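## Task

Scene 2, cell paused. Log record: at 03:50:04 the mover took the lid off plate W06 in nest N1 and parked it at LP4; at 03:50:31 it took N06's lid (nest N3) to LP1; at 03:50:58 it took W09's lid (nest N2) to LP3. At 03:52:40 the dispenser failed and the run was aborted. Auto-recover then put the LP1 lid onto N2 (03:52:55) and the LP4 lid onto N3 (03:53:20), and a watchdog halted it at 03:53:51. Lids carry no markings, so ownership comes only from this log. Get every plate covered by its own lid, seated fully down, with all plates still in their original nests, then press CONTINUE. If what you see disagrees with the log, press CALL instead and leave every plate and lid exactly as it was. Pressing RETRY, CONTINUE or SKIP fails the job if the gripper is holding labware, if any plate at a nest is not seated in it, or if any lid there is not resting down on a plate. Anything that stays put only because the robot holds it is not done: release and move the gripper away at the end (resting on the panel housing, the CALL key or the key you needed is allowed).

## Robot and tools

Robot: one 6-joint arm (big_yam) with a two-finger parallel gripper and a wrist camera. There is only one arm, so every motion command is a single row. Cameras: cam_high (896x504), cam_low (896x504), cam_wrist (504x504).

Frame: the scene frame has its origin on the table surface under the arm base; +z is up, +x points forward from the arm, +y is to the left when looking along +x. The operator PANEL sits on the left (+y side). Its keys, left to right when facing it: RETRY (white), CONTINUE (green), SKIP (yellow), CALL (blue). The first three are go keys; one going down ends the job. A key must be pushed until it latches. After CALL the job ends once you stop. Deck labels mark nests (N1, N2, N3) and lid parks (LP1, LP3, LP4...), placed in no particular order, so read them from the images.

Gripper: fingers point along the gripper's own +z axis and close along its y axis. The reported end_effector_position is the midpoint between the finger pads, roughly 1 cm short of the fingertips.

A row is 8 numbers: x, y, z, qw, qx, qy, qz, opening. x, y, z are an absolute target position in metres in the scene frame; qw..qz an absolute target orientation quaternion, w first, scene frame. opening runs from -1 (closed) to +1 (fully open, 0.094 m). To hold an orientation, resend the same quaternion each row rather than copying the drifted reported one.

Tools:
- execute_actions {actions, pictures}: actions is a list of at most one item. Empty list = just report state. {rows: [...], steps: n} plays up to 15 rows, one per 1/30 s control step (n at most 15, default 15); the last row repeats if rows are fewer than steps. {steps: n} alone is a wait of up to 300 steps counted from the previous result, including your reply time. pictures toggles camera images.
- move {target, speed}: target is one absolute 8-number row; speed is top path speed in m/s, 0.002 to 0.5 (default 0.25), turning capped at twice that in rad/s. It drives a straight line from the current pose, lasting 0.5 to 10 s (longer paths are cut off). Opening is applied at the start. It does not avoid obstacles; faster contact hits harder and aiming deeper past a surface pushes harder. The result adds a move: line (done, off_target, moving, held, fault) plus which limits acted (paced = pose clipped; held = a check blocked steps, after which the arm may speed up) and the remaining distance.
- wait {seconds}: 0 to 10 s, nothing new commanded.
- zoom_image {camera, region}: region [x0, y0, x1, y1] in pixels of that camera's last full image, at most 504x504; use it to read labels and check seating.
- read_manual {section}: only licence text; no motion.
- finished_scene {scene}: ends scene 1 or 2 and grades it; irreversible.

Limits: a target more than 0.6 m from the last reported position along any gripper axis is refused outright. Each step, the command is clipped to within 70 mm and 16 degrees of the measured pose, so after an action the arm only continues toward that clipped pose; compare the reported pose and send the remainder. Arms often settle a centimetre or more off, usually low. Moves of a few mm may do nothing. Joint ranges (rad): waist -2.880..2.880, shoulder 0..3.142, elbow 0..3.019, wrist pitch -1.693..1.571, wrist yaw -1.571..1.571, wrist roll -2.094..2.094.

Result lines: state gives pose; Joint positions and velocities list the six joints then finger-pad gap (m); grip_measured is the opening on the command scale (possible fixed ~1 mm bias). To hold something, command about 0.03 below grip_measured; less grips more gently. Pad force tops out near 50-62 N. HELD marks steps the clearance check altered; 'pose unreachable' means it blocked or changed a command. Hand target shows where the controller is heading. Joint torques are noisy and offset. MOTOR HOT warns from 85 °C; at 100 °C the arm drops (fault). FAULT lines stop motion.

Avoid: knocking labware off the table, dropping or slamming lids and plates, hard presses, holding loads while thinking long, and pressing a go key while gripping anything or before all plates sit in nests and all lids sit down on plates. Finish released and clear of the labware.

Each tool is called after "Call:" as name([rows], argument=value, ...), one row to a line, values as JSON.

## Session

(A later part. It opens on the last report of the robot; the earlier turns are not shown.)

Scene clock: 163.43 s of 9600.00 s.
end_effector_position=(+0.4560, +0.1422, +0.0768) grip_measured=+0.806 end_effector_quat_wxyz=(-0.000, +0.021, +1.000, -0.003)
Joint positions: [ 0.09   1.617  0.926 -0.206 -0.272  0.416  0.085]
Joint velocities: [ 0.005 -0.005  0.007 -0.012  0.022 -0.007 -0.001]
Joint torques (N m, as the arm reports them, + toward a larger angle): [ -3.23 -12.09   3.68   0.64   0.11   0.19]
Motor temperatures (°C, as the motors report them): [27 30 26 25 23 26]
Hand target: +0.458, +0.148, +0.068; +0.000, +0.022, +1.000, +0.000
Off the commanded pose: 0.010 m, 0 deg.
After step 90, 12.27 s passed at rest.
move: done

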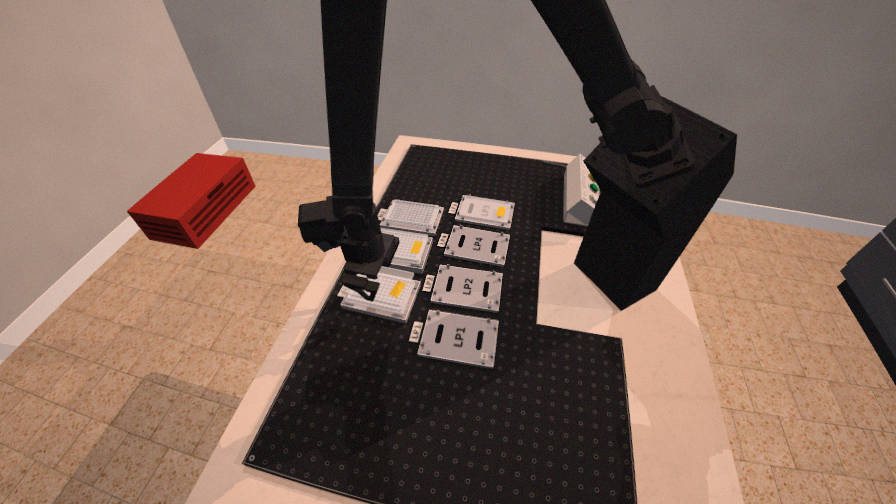

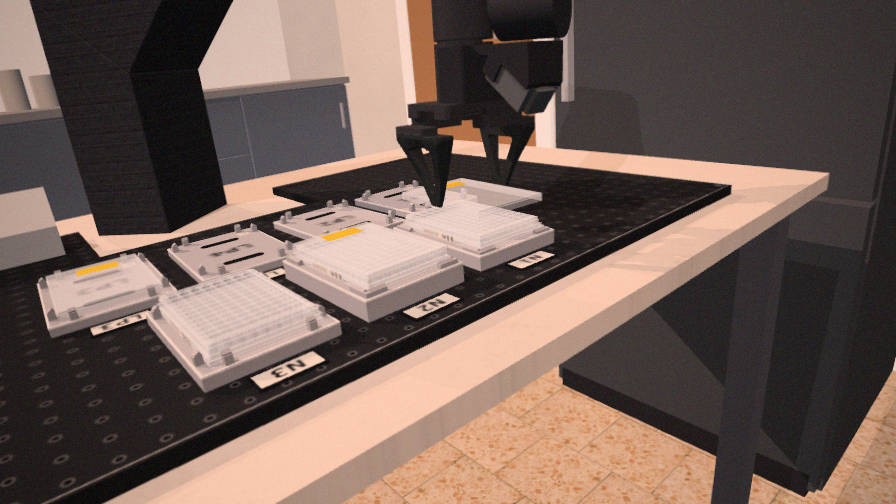

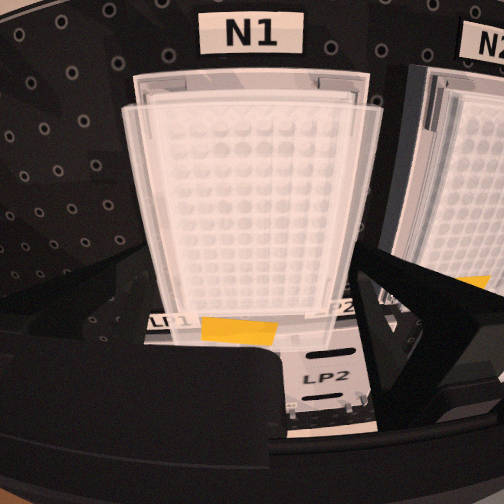

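Call:
execute_actions([
  {"rows": [[0.4575,0.147,0.0673,0,0.02,1,0,0.795],[0.4575,0.147,0.0666,0,0.02,1,0,0.795],[0.4575,0.147,0.0659,0,0.02,1,0,0.795],[0.4575,0.147,0.0652,0,0.02,1,0,0.795],[0.4575,0.147,0.0645,0,0.02,1,0,0.795],[0.4575,0.147,0.0638,0,0.02,1,0,0.795],[0.4575,0.147,0.0631,0,0.02,1,0,0.795],[0.4575,0.147,0.0624,0,0.02,1,0,0.795],[0.4575,0.147,0.0617,0,0.02,1,0,0.795],[0.4575,0.147,0.061,0,0.02,1,0,0.795],[0.4575,0.147,0.0603,0,0.02,1,0,0.795],[0.4575,0.147,0.0596,0,0.02,1,0,0.795],[0.4575,0.147,0.0589,0,0.02,1,0,0.795],[0.4575,0.147,0.0582,0,0.02,1,0,0.795],[0.4575,0.147,0.0575,0,0.02,1,0,0.795]], "steps": 15},
], pictures=false)

Call:
execute_actions([
  {"steps": 10},
])

Call:
zoom_image(camera="cam_wrist", region=[100, 50, 400, 350])

Scene clock: 189.60 s of 9600.00 s.
end_effector_position=(+0.4562, +0.1415, +0.0685) grip_measured=+0.806 end_effector_quat_wxyz=(+0.000, +0.021, +1.000, -0.003)
Joint positions: [ 0.093  1.64   0.934 -0.19  -0.268  0.418  0.085]
Joint velocities: [-0.005  0.054  0.012  0.017 -0.051 -0.051 -0.001]
Joint torques (N m, as the arm reports them, + toward a larger angle): [ -1.93 -11.27   3.6    0.89   0.14   0.14]
Motor temperatures (°C, as the motors report them): [26 30 26 25 23 26]
Hand target: +0.457, +0.147, +0.058; -0.000, +0.020, +1.000, +0.000
Off the commanded pose: 0.012 m, 0 deg.
Steps of this call (steps 1 to 90: nothing new was sent; then 22.67 s passed at rest; steps 91 to 105: all 15 steps of this action). Readings (end_effector_position):
91: (+0.4560, +0.1422, +0.0768)
92: (+0.4562, +0.1422, +0.0768)
94: (+0.4564, +0.1421, +0.0764)
98: (+0.4561, +0.1413, +0.0741)
105: the state above

Scene clock: 189.93 s of 9600.00 s.
end_effector_position=(+0.4560, +0.1415, +0.0669) grip_measured=+0.806 end_effector_quat_wxyz=(-0.000, +0.021, +1.000, -0.003)
Joint positions: [ 0.095  1.645  0.935 -0.187 -0.268  0.419  0.085]
Joint velocities: [-0.005 -0.005 -0.022 -0.002 -0.037  0.007 -0.001]
Joint torques (N m, as the arm reports them, + toward a larger angle): [ -2.93 -11.88   3.42   0.83   0.17   0.19]
Motor temperatures (°C, as the motors report them): [26 30 26 25 23 26]
Hand target: +0.457, +0.147, +0.058; -0.000, +0.020, +1.000, +0.000
Off the commanded pose: 0.011 m, 0 deg.
Steps of this call (steps 1 to 10: nothing new was sent). Readings (end_effector_position):
1: (+0.4562, +0.1414, +0.0678)
2: (+0.4564, +0.1416, +0.0674)
4: (+0.4560, +0.1415, +0.0669)
8: (+0.4560, +0.1415, +0.0669)
10: the state above

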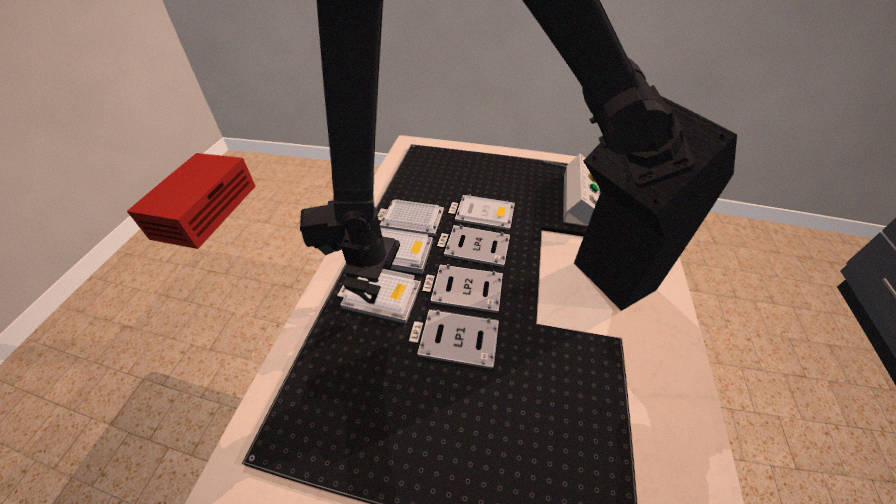

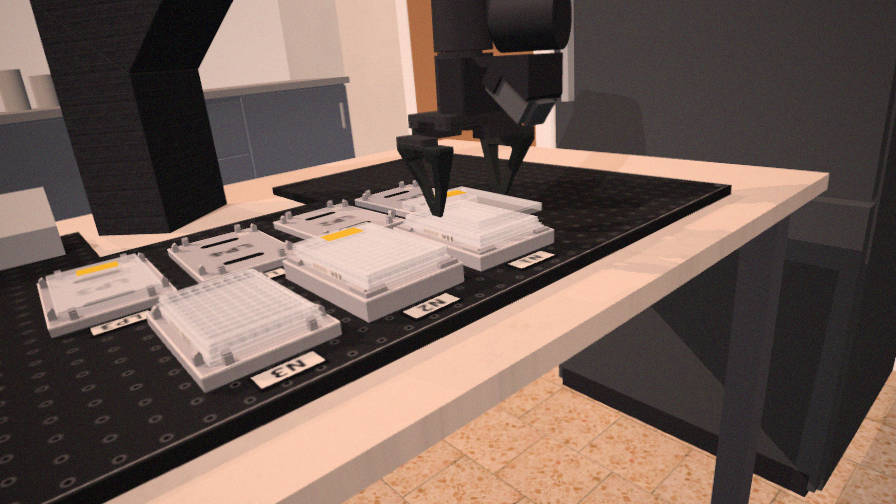

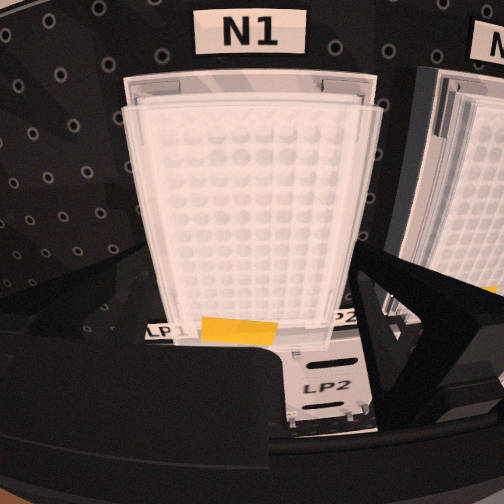

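Region (100, 50, 400, 350) of cam_wrist's 504x504 image, scaled by 1.680, with more detail than that image has.

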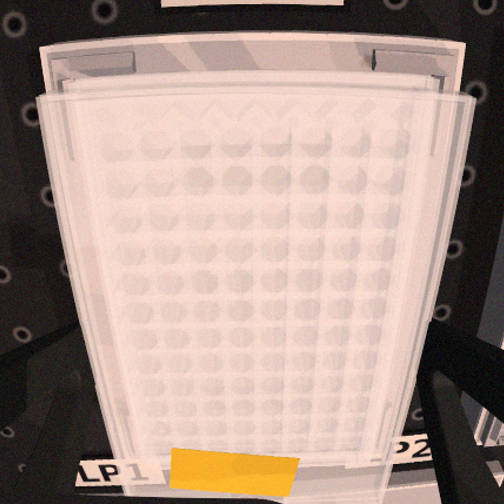

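Call:
execute_actions([
  {"rows": [[0.4575,0.1473,0.0573,0,0.018,1,0,0.795],[0.4575,0.1476,0.0571,0,0.017,1,0,0.795],[0.4575,0.1479,0.0569,0,0.016,1,0,0.795],[0.4575,0.1479,0.0565,0,0.016,1,0,0.795],[0.4575,0.1479,0.0561,0,0.016,1,0,0.795],[0.4575,0.1479,0.0557,0,0.016,1,0,0.795],[0.4575,0.1479,0.0553,0,0.016,1,0,0.795],[0.4575,0.1479,0.0549,0,0.016,1,0,0.795],[0.4575,0.1479,0.0545,0,0.016,1,0,0.795],[0.4575,0.1479,0.0541,0,0.016,1,0,0.795],[0.4575,0.1479,0.0537,0,0.016,1,0,0.795],[0.4575,0.1479,0.0533,0,0.016,1,0,0.795],[0.4575,0.1479,0.0529,0,0.016,1,0,0.795],[0.4575,0.1479,0.0525,0,0.016,1,0,0.795],[0.4575,0.1479,0.0521,0,0.016,1,0,0.795]], "steps": 15},
], pictures=false)

Call:
execute_actions([
  {"rows": [[0.4575,0.1479,0.0517,0,0.016,1,0,0.795],[0.4575,0.1479,0.0513,0,0.016,1,0,0.795],[0.4575,0.1479,0.0509,0,0.016,1,0,0.795],[0.4575,0.1479,0.0505,0,0.016,1,0,0.795],[0.4575,0.1479,0.0501,0,0.016,1,0,0.795],[0.4575,0.1479,0.0497,0,0.016,1,0,0.795],[0.4575,0.1479,0.0493,0,0.016,1,0,0.795],[0.4575,0.1479,0.0489,0,0.016,1,0,0.795],[0.4575,0.1479,0.0485,0,0.016,1,0,0.795],[0.4575,0.1479,0.0481,0,0.016,1,0,0.795]], "steps": 15},
])

Call:
zoom_image(camera="cam_low", region=[380, 160, 580, 280])

Scene clock: 212.70 s of 9600.00 s.
end_effector_position=(+0.4575, +0.1429, +0.0630) grip_measured=+0.806 end_effector_quat_wxyz=(+0.001, +0.019, +1.000, -0.003)
Joint positions: [ 0.098  1.655  0.942 -0.179 -0.265  0.419  0.085]
Joint velocities: [-0.005  0.024 -0.002  0.012  0.007  0.007  0.001]
Joint torques (N m, as the arm reports them, + toward a larger angle): [ -2.73 -11.86   3.49   0.9    0.14   0.14]
Motor temperatures (°C, as the motors report them): [26 30 26 25 23 26]
Hand target: +0.457, +0.148, +0.053; -0.000, +0.016, +1.000, +0.000
Off the commanded pose: 0.012 m, 0 deg.
Steps of this call (steps 1 to 90: nothing new was sent; then 19.27 s passed at rest; steps 91 to 105: all 15 steps of this action). Readings (end_effector_position):
91: (+0.4560, +0.1415, +0.0669)
92: (+0.4560, +0.1415, +0.0669)
94: (+0.4560, +0.1415, +0.0669)
98: (+0.4562, +0.1421, +0.0659)
105: the state above

Scene clock: 213.20 s of 9600.00 s.
end_effector_position=(+0.4568, +0.1421, +0.0580) grip_measured=+0.806 end_effector_quat_wxyz=(+0.000, +0.018, +1.000, -0.003)
Joint positions: [ 0.101  1.669  0.947 -0.172 -0.263  0.419  0.085]
Joint velocities: [-0.005 -0.005 -0.002  0.017 -0.066 -0.022 -0.001]
Joint torques (N m, as the arm reports them, + toward a larger angle): [ -2.83 -12.47   3.41   0.89   0.14   0.11]
Motor temperatures (°C, as the motors report them): [26 30 26 25 23 26]
Hand target: +0.457, +0.148, +0.048; -0.000, +0.016, +1.000, +0.000
Off the commanded pose: 0.011 m, 0 deg.
Steps of this call (steps 1 to 15: all 15 steps of this action). Readings (end_effector_position):
1: (+0.4575, +0.1429, +0.0626)
2: (+0.4574, +0.1427, +0.0622)
4: (+0.4572, +0.1425, +0.0613)
8: (+0.4571, +0.1424, +0.0597)
15: the state above

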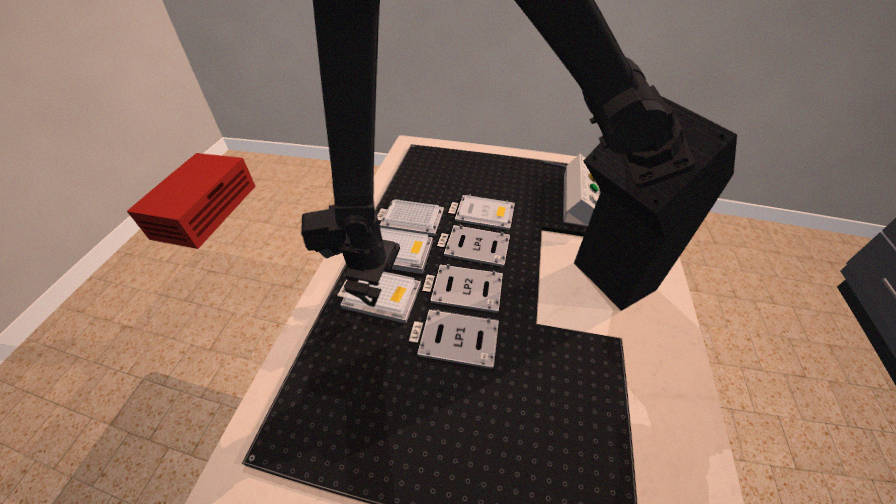

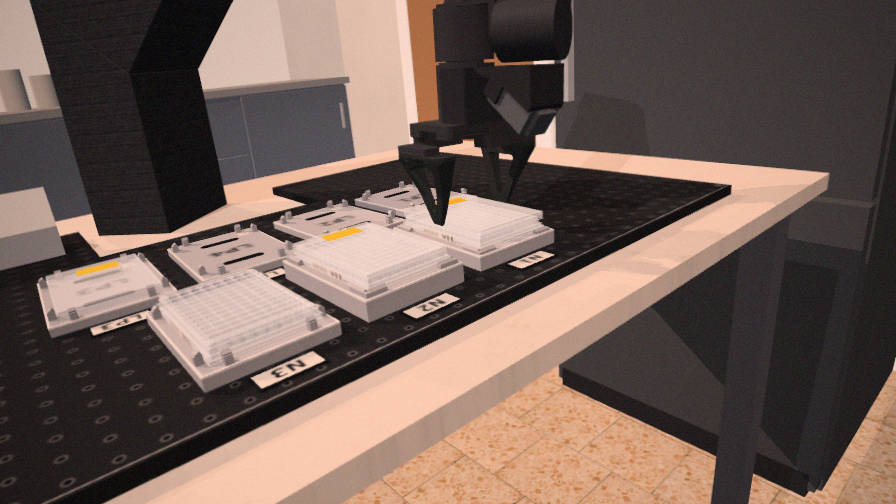

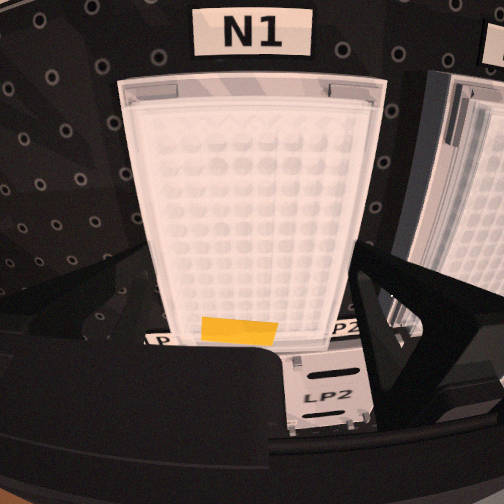

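Region (380, 160, 580, 280) of cam_low's 896x504 image, scaled by 2.520, with more detail than that image has; it fills the top 302 rows of this view, and the rest is white.

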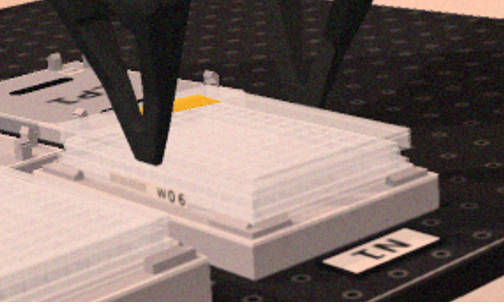

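Call:
execute_actions([
  {"rows": [[0.4572,0.148,0.0477,0,0.016,1,0,0.795],[0.4569,0.148,0.0473,0,0.016,1,0,0.795],[0.4566,0.148,0.0469,0,0.016,1,0,0.795],[0.4566,0.148,0.0465,0,0.016,1,0,0.795],[0.4566,0.148,0.0461,0,0.016,1,0,0.795],[0.4566,0.148,0.0457,0,0.016,1,0,0.795],[0.4566,0.148,0.0453,0,0.016,1,0,0.795],[0.4566,0.148,0.0449,0,0.016,1,0,0.795],[0.4566,0.148,0.0445,0,0.016,1,0,0.795],[0.4566,0.148,0.0441,0,0.016,1,0,0.795]], "steps": 15},
])

Call:
zoom_image(camera="cam_low", region=[380, 160, 580, 280])

Scene clock: 227.43 s of 9600.00 s.
end_effector_position=(+0.4559, +0.1417, +0.0542) grip_measured=+0.806 end_effector_quat_wxyz=(+0.000, +0.017, +1.000, -0.004)
Joint positions: [ 0.103  1.679  0.948 -0.164 -0.261  0.419  0.085]
Joint velocities: [-0.005 -0.005 -0.007 -0.002 -0.081 -0.037  0.001]
Joint torques (N m, as the arm reports them, + toward a larger angle): [ -2.59 -11.91   3.28   0.88   0.05   0.17]
Motor temperatures (°C, as the motors report them): [26 30 26 26 23 26]
Hand target: +0.456, +0.148, +0.044; -0.000, +0.016, +1.000, -0.000
Off the commanded pose: 0.012 m, 0 deg.
Steps of this call (steps 1 to 90: nothing new was sent; then 10.73 s passed at rest; steps 91 to 105: all 15 steps of this action). Readings (end_effector_position):
91: (+0.4569, +0.1421, +0.0580)
92: (+0.4570, +0.1421, +0.0580)
94: (+0.4570, +0.1422, +0.0577)
98: (+0.4565, +0.1417, +0.0565)
105: the state above

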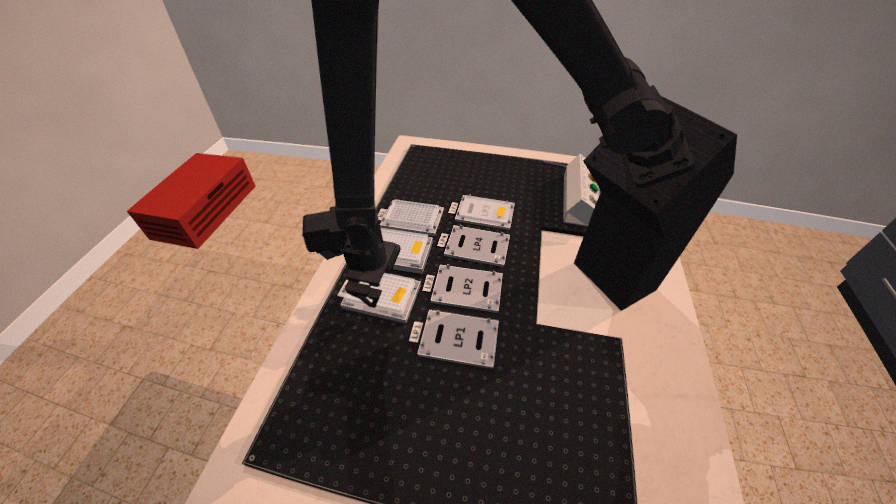

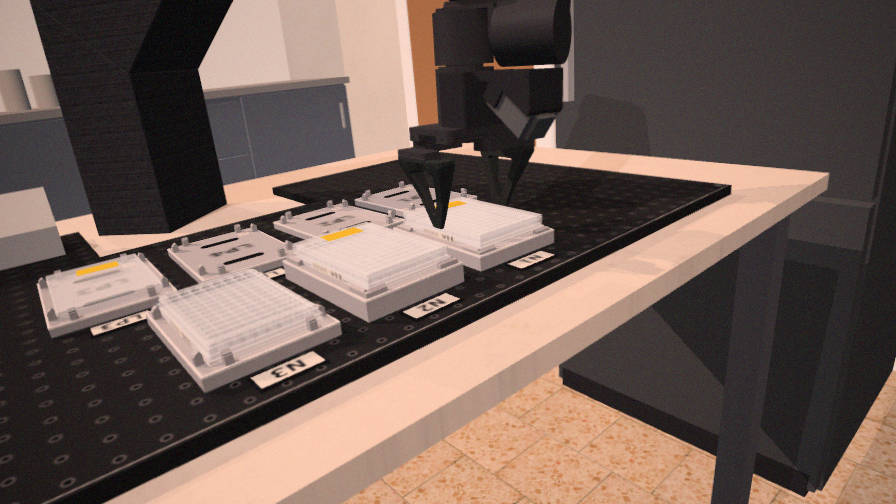

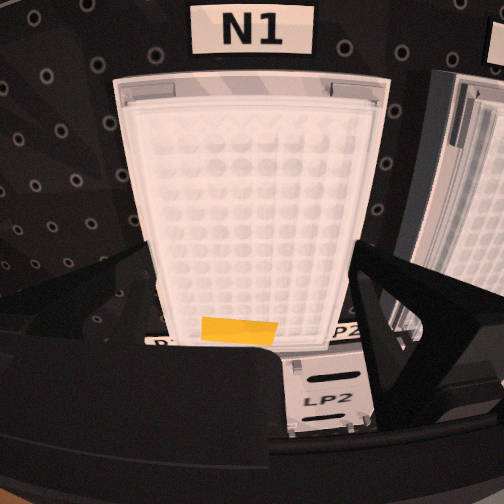

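Region (380, 160, 580, 280) of cam_low's 896x504 image, scaled by 2.520, with more detail than that image has; it fills the top 302 rows of this view, and the rest is white.

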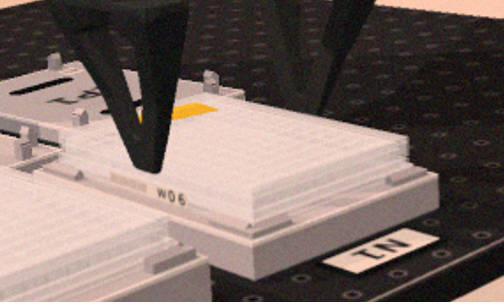

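Call:
execute_actions([
  {"rows": [[0.4566,0.148,0.0441,0,0.016,1,0,0.82],[0.4566,0.148,0.0441,0,0.016,1,0,0.85],[0.4566,0.148,0.0441,0,0.016,1,0,1]], "steps": 12},
], pictures=false)

Call:
move(target=[0.457,0.140,0.105,0,0.016,1,0,1], speed=0.08)

Call:
move(target=[0.462,0.008,0.10,0,0.005,1,0,1], speed=0.15)

Scene clock: 237.67 s of 9600.00 s.
end_effector_position=(+0.4571, +0.1429, +0.0542) grip_measured=+1.000 end_effector_quat_wxyz=(+0.001, +0.016, +1.000, -0.003)
Joint positions: [ 0.104  1.679  0.95  -0.163 -0.261  0.419  0.094]
Joint velocities: [ 0.005 -0.024  0.017  0.002  0.007 -0.051  0.   ]
Joint torques (N m, as the arm reports them, + toward a larger angle): [ -3.03 -12.27   3.07   0.87   0.09   0.16]
Motor temperatures (°C, as the motors report them): [26 30 26 26 23 26]
Hand target: +0.456, +0.148, +0.045; -0.000, +0.016, +1.000, +0.000
Off the commanded pose: 0.011 m, 0 deg.
Steps of this call (steps 1 to 90: nothing new was sent; then 6.83 s passed at rest; steps 91 to 102: all 12 steps of this action). Readings (end_effector_position):
91: (+0.4559, +0.1417, +0.0542)
92: (+0.4559, +0.1417, +0.0542)
94: (+0.4562, +0.1421, +0.0542)
98: (+0.4569, +0.1428, +0.0542)
102: the state above

Scene clock: 238.90 s of 9600.00 s.
end_effector_position=(+0.4582, +0.1436, +0.0999) grip_measured=+1.000 end_effector_quat_wxyz=(+0.002, +0.017, +1.000, +0.002)
Joint positions: [ 0.073  1.555  0.908 -0.247 -0.29   0.396  0.094]
Joint velocities: [-0.024 -0.015 -0.007  0.017  0.037  0.037  0.   ]
Joint torques (N m, as the arm reports them, + toward a larger angle): [ -4.13 -15.38   1.51   0.03  -0.08  -0.09]
Motor temperatures (°C, as the motors report them): [26 30 26 26 23 26]
Hand target: +0.457, +0.139, +0.105; +0.000, +0.016, +1.000, -0.000
Off the commanded pose: 0.006 m, 0 deg.
move: done

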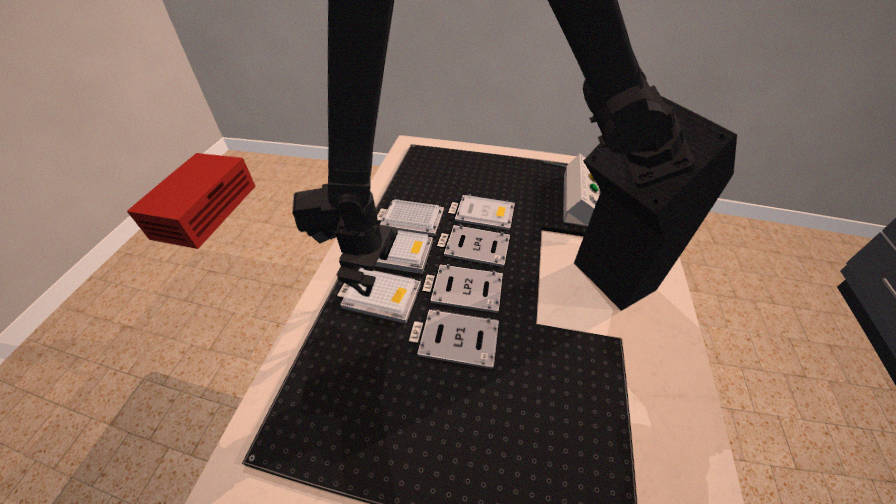

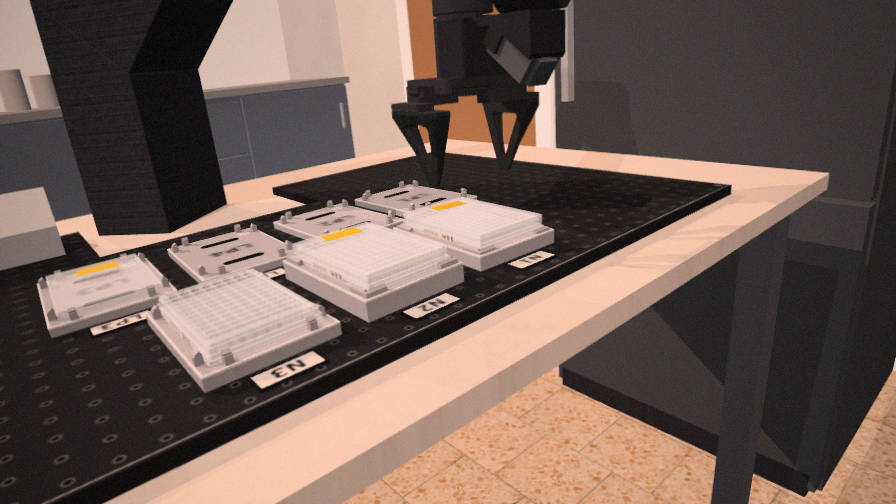

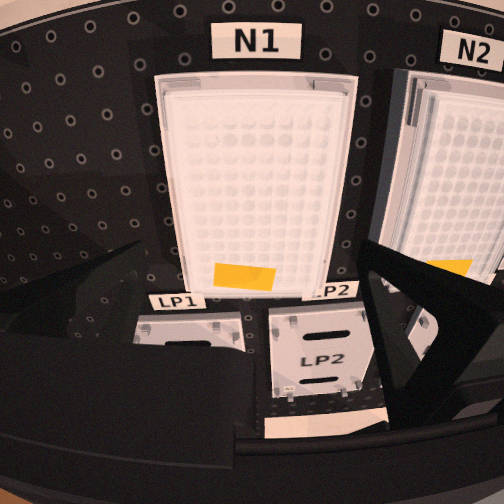

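Scene clock: 240.27 s of 9600.00 s.
end_effector_position=(+0.4638, +0.0098, +0.1040) grip_measured=+1.000 end_effector_quat_wxyz=(+0.001, +0.011, +1.000, -0.003)
Joint positions: [-0.207  1.668  0.893 -0.212 -0.447  0.139  0.094]
Joint velocities: [-0.024 -0.005  0.012  0.002  0.007 -0.081  0.   ]
Joint torques (N m, as the arm reports them, + toward a larger angle): [ -5.71 -10.82   3.     0.78  -0.15  -0.08]
Motor temperatures (°C, as the motors report them): [26 30 26 26 23 26]
Hand target: +0.465, +0.008, +0.099; +0.001, +0.004, +1.000, -0.002
Off the commanded pose: 0.005 m, 1 deg.
move: done

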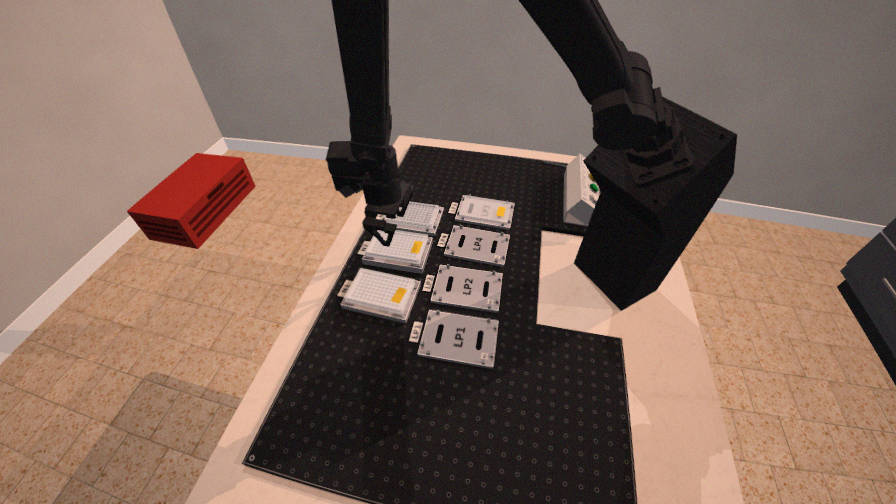

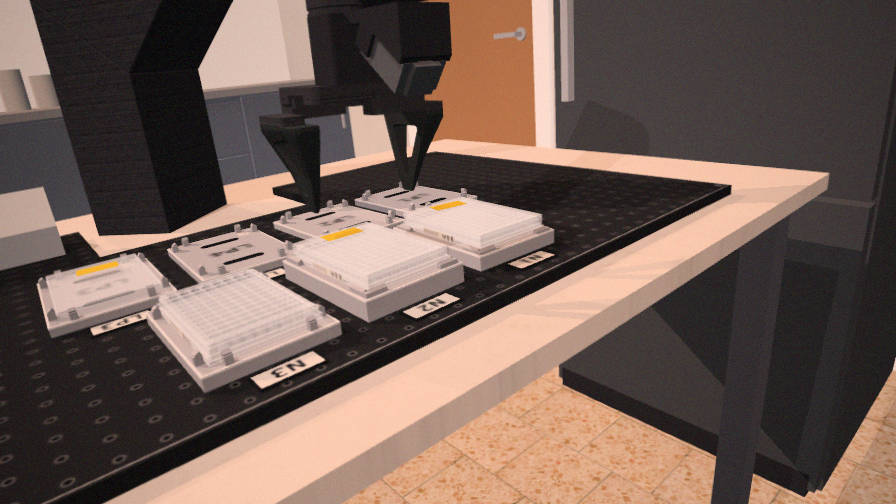

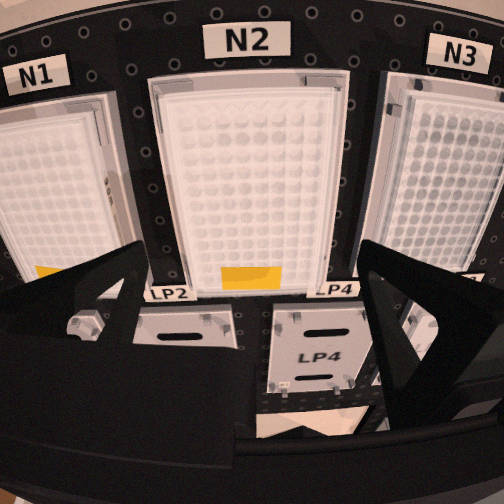

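Call:
move(target=[0.463,0.0125,0.061,0,-0.015,1,0,1], speed=0.06)

Scene clock: 256.97 s of 9600.00 s.
end_effector_position=(+0.4618, +0.0091, +0.0701) grip_measured=+1.000 end_effector_quat_wxyz=(+0.000, -0.005, +1.000, -0.002)
Joint positions: [-0.176  1.756  0.918 -0.137 -0.43   0.137  0.094]
Joint velocities: [-0.015  0.005  0.002  0.007 -0.022 -0.007  0.   ]
Joint torques (N m, as the arm reports them, + toward a larger angle): [ -4.77 -11.16   2.83   0.97   0.06  -0.07]
Motor temperatures (°C, as the motors report them): [26 30 26 26 23 26]
Hand target: +0.463, +0.013, +0.061; -0.000, -0.015, +1.000, +0.000
Off the commanded pose: 0.010 m, 1 deg.
After step 90, 12.67 s passed at rest.
move: done

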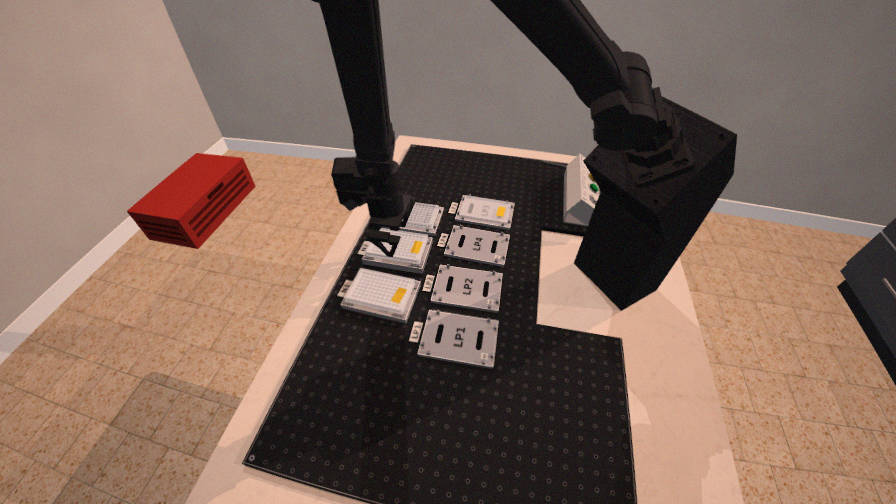

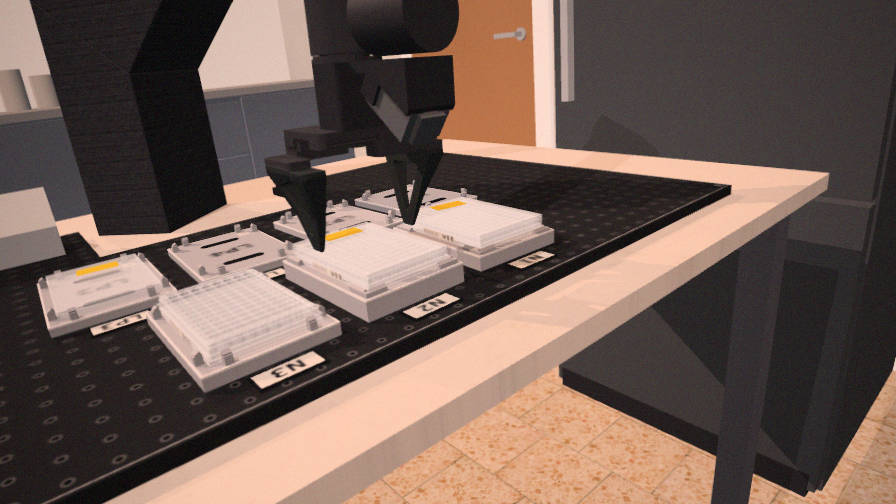

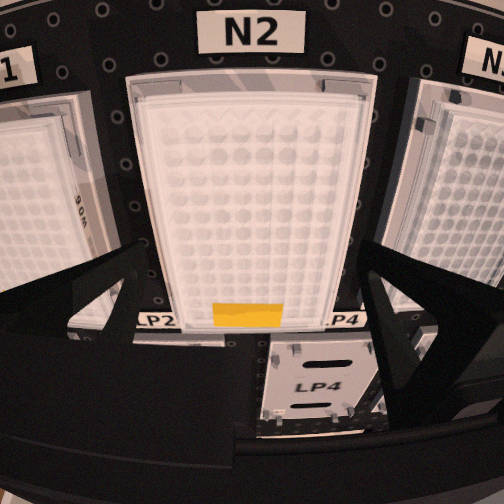

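Call:
execute_actions([
  {"rows": [[0.463,0.0125,0.060,0,-0.015,1,0,1],[0.463,0.0125,0.059,0,-0.015,1,0,1],[0.463,0.0125,0.058,0,-0.015,1,0,1],[0.463,0.0125,0.057,0,-0.015,1,0,1],[0.463,0.0125,0.056,0,-0.015,1,0,1],[0.463,0.0125,0.055,0,-0.015,1,0,1],[0.463,0.0125,0.054,0,-0.015,1,0,1],[0.463,0.0125,0.053,0,-0.015,1,0,1],[0.463,0.0125,0.052,0,-0.015,1,0,1],[0.463,0.0125,0.051,0,-0.015,1,0,1],[0.463,0.0125,0.050,0,-0.015,1,0,1],[0.463,0.0125,0.049,0,-0.015,1,0,1],[0.463,0.0125,0.048,0,-0.015,1,0,1],[0.463,0.0125,0.0475,0,-0.015,1,0,1],[0.463,0.0125,0.047,0,-0.015,1,0,1]], "steps": 15},
], pictures=false)

Call:
execute_actions([
  {"steps": 10},
])

Scene clock: 273.40 s of 9600.00 s.
end_effector_position=(+0.4635, +0.0083, +0.0591) grip_measured=+1.000 end_effector_quat_wxyz=(+0.002, -0.010, +1.000, -0.003)
Joint positions: [-0.167  1.786  0.932 -0.113 -0.423  0.137  0.094]
Joint velocities: [ 0.034  0.063  0.007  0.022  0.051 -0.037  0.   ]
Joint torques (N m, as the arm reports them, + toward a larger angle): [ -4.16 -10.66   2.54   0.84   0.09   0.12]
Motor temperatures (°C, as the motors report them): [26 30 26 26 23 26]
Hand target: +0.463, +0.013, +0.047; -0.000, -0.015, +1.000, +0.000
Off the commanded pose: 0.013 m, 1 deg.
Steps of this call (steps 1 to 90: nothing new was sent; then 12.93 s passed at rest; steps 91 to 105: all 15 steps of this action). Readings (end_effector_position):
91: (+0.4619, +0.0090, +0.0701)
92: (+0.4622, +0.0090, +0.0701)
94: (+0.4628, +0.0088, +0.0697)
98: (+0.4643, +0.0081, +0.0667)
105: the state above

Scene clock: 273.73 s of 9600.00 s.
end_effector_position=(+0.4626, +0.0084, +0.0571) grip_measured=+1.000 end_effector_quat_wxyz=(+0.001, -0.010, +1.000, -0.003)
Joint positions: [-0.165  1.791  0.933 -0.111 -0.423  0.137  0.094]
Joint velocities: [-0.005 -0.015 -0.007  0.002  0.022 -0.037  0.   ]
Joint torques (N m, as the arm reports them, + toward a larger angle): [ -5.24 -10.7    2.37   0.72   0.09   0.06]
Motor temperatures (°C, as the motors report them): [26 30 26 26 23 26]
Hand target: +0.463, +0.013, +0.047; -0.000, -0.015, +1.000, +0.000
Off the commanded pose: 0.011 m, 1 deg.
Steps of this call (steps 1 to 10: nothing new was sent). Readings (end_effector_position):
1: (+0.4633, +0.0084, +0.0582)
2: (+0.4627, +0.0084, +0.0575)
4: (+0.4627, +0.0085, +0.0572)
8: (+0.4626, +0.0084, +0.0571)
10: the state above

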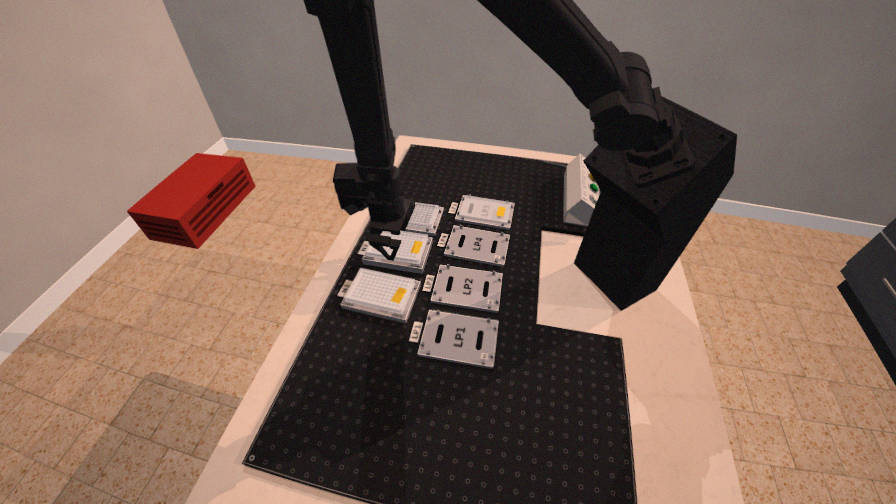

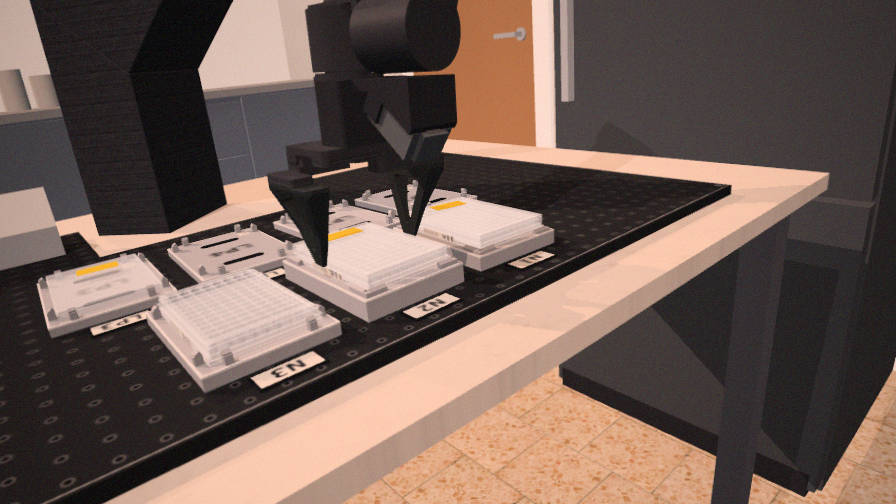

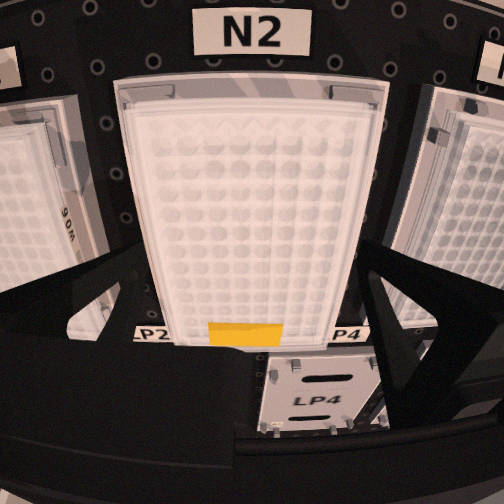

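Call:
execute_actions([
  {"rows": [[0.4626,0.0126,0.0466,0,-0.015,1,0,1],[0.4622,0.0127,0.0462,0,-0.015,1,0,1],[0.462,0.0128,0.0458,0,-0.015,1,0,1],[0.462,0.0128,0.0455,0,-0.015,1,0,1]], "steps": 12},
], pictures=false)

Call:
execute_actions([
  {"rows": [[0.462,0.0128,0.0455,0,-0.015,1,0,0.9],[0.462,0.0128,0.0455,0,-0.015,1,0,0.87],[0.462,0.0128,0.0455,0,-0.015,1,0,0.85],[0.462,0.0128,0.0455,0,-0.015,1,0,0.83],[0.462,0.0128,0.0455,0,-0.015,1,0,0.82],[0.462,0.0128,0.0455,0,-0.015,1,0,0.81],[0.462,0.0128,0.0455,0,-0.015,1,0,0.80],[0.462,0.0128,0.0455,0,-0.015,1,0,0.795]], "steps": 15},
])

Scene clock: 288.20 s of 9600.00 s.
end_effector_position=(+0.4637, +0.0087, +0.0568) grip_measured=+1.000 end_effector_quat_wxyz=(+0.003, -0.011, +1.000, -0.003)
Joint positions: [-0.164  1.791  0.933 -0.106 -0.422  0.137  0.094]
Joint velocities: [-0.005 -0.005 -0.017 -0.002  0.022 -0.007  0.   ]
Joint torques (N m, as the arm reports them, + toward a larger angle): [ -4.53 -10.78   2.42   0.9    0.08   0.07]
Motor temperatures (°C, as the motors report them): [26 30 26 26 23 26]
Hand target: +0.462, +0.013, +0.046; +0.000, -0.015, +1.000, +0.000
Off the commanded pose: 0.012 m, 1 deg.
Steps of this call (steps 1 to 90: nothing new was sent; then 11.07 s passed at rest; steps 91 to 102: all 12 steps of this action). Readings (end_effector_position):
91: (+0.4627, +0.0084, +0.0571)
92: (+0.4628, +0.0084, +0.0571)
94: (+0.4635, +0.0084, +0.0571)
98: (+0.4638, +0.0086, +0.0570)
102: the state above

Scene clock: 288.70 s of 9600.00 s.
end_effector_position=(+0.4634, +0.0085, +0.0566) grip_measured=+0.806 end_effector_quat_wxyz=(+0.003, -0.011, +1.000, -0.003)
Joint positions: [-0.164  1.792  0.933 -0.106 -0.422  0.137  0.085]
Joint velocities: [-0.005 -0.005 -0.007 -0.007  0.051 -0.022  0.   ]
Joint torques (N m, as the arm reports them, + toward a larger angle): [ -4.78 -10.16   2.23   0.76   0.1    0.13]
Motor temperatures (°C, as the motors report them): [26 30 26 26 23 26]
Hand target: +0.462, +0.013, +0.046; -0.000, -0.015, +1.000, +0.000
Off the commanded pose: 0.012 m, 1 deg.
Steps of this call (steps 1 to 15: all 15 steps of this action). Readings (end_effector_position):
1: (+0.4635, +0.0086, +0.0567)
2: (+0.4635, +0.0086, +0.0567)
4: (+0.4635, +0.0086, +0.0567)
8: (+0.4634, +0.0085, +0.0566)
15: the state above

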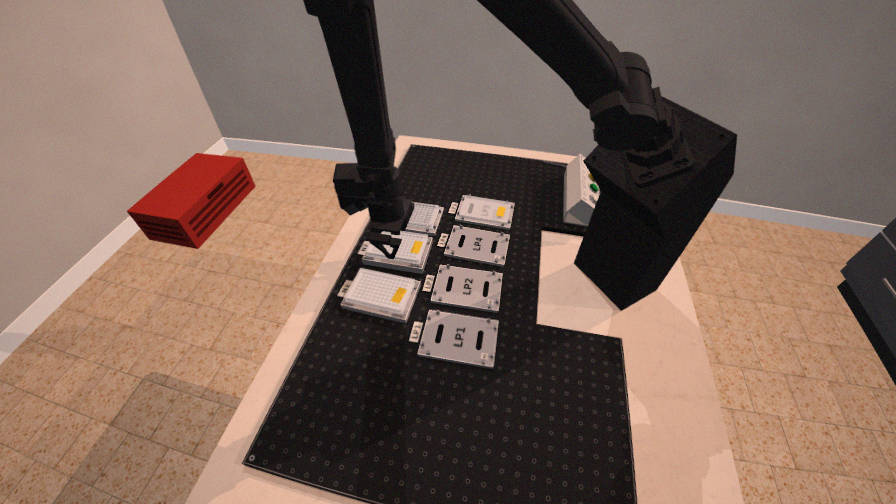

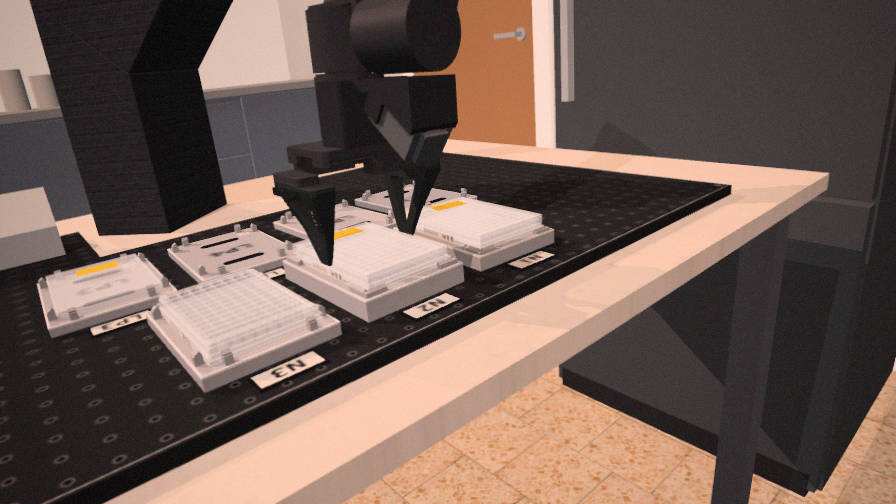

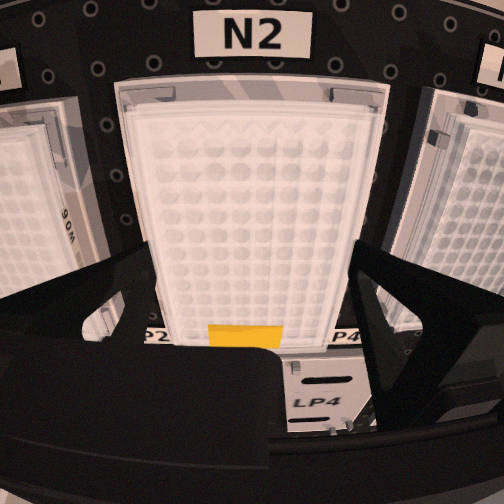

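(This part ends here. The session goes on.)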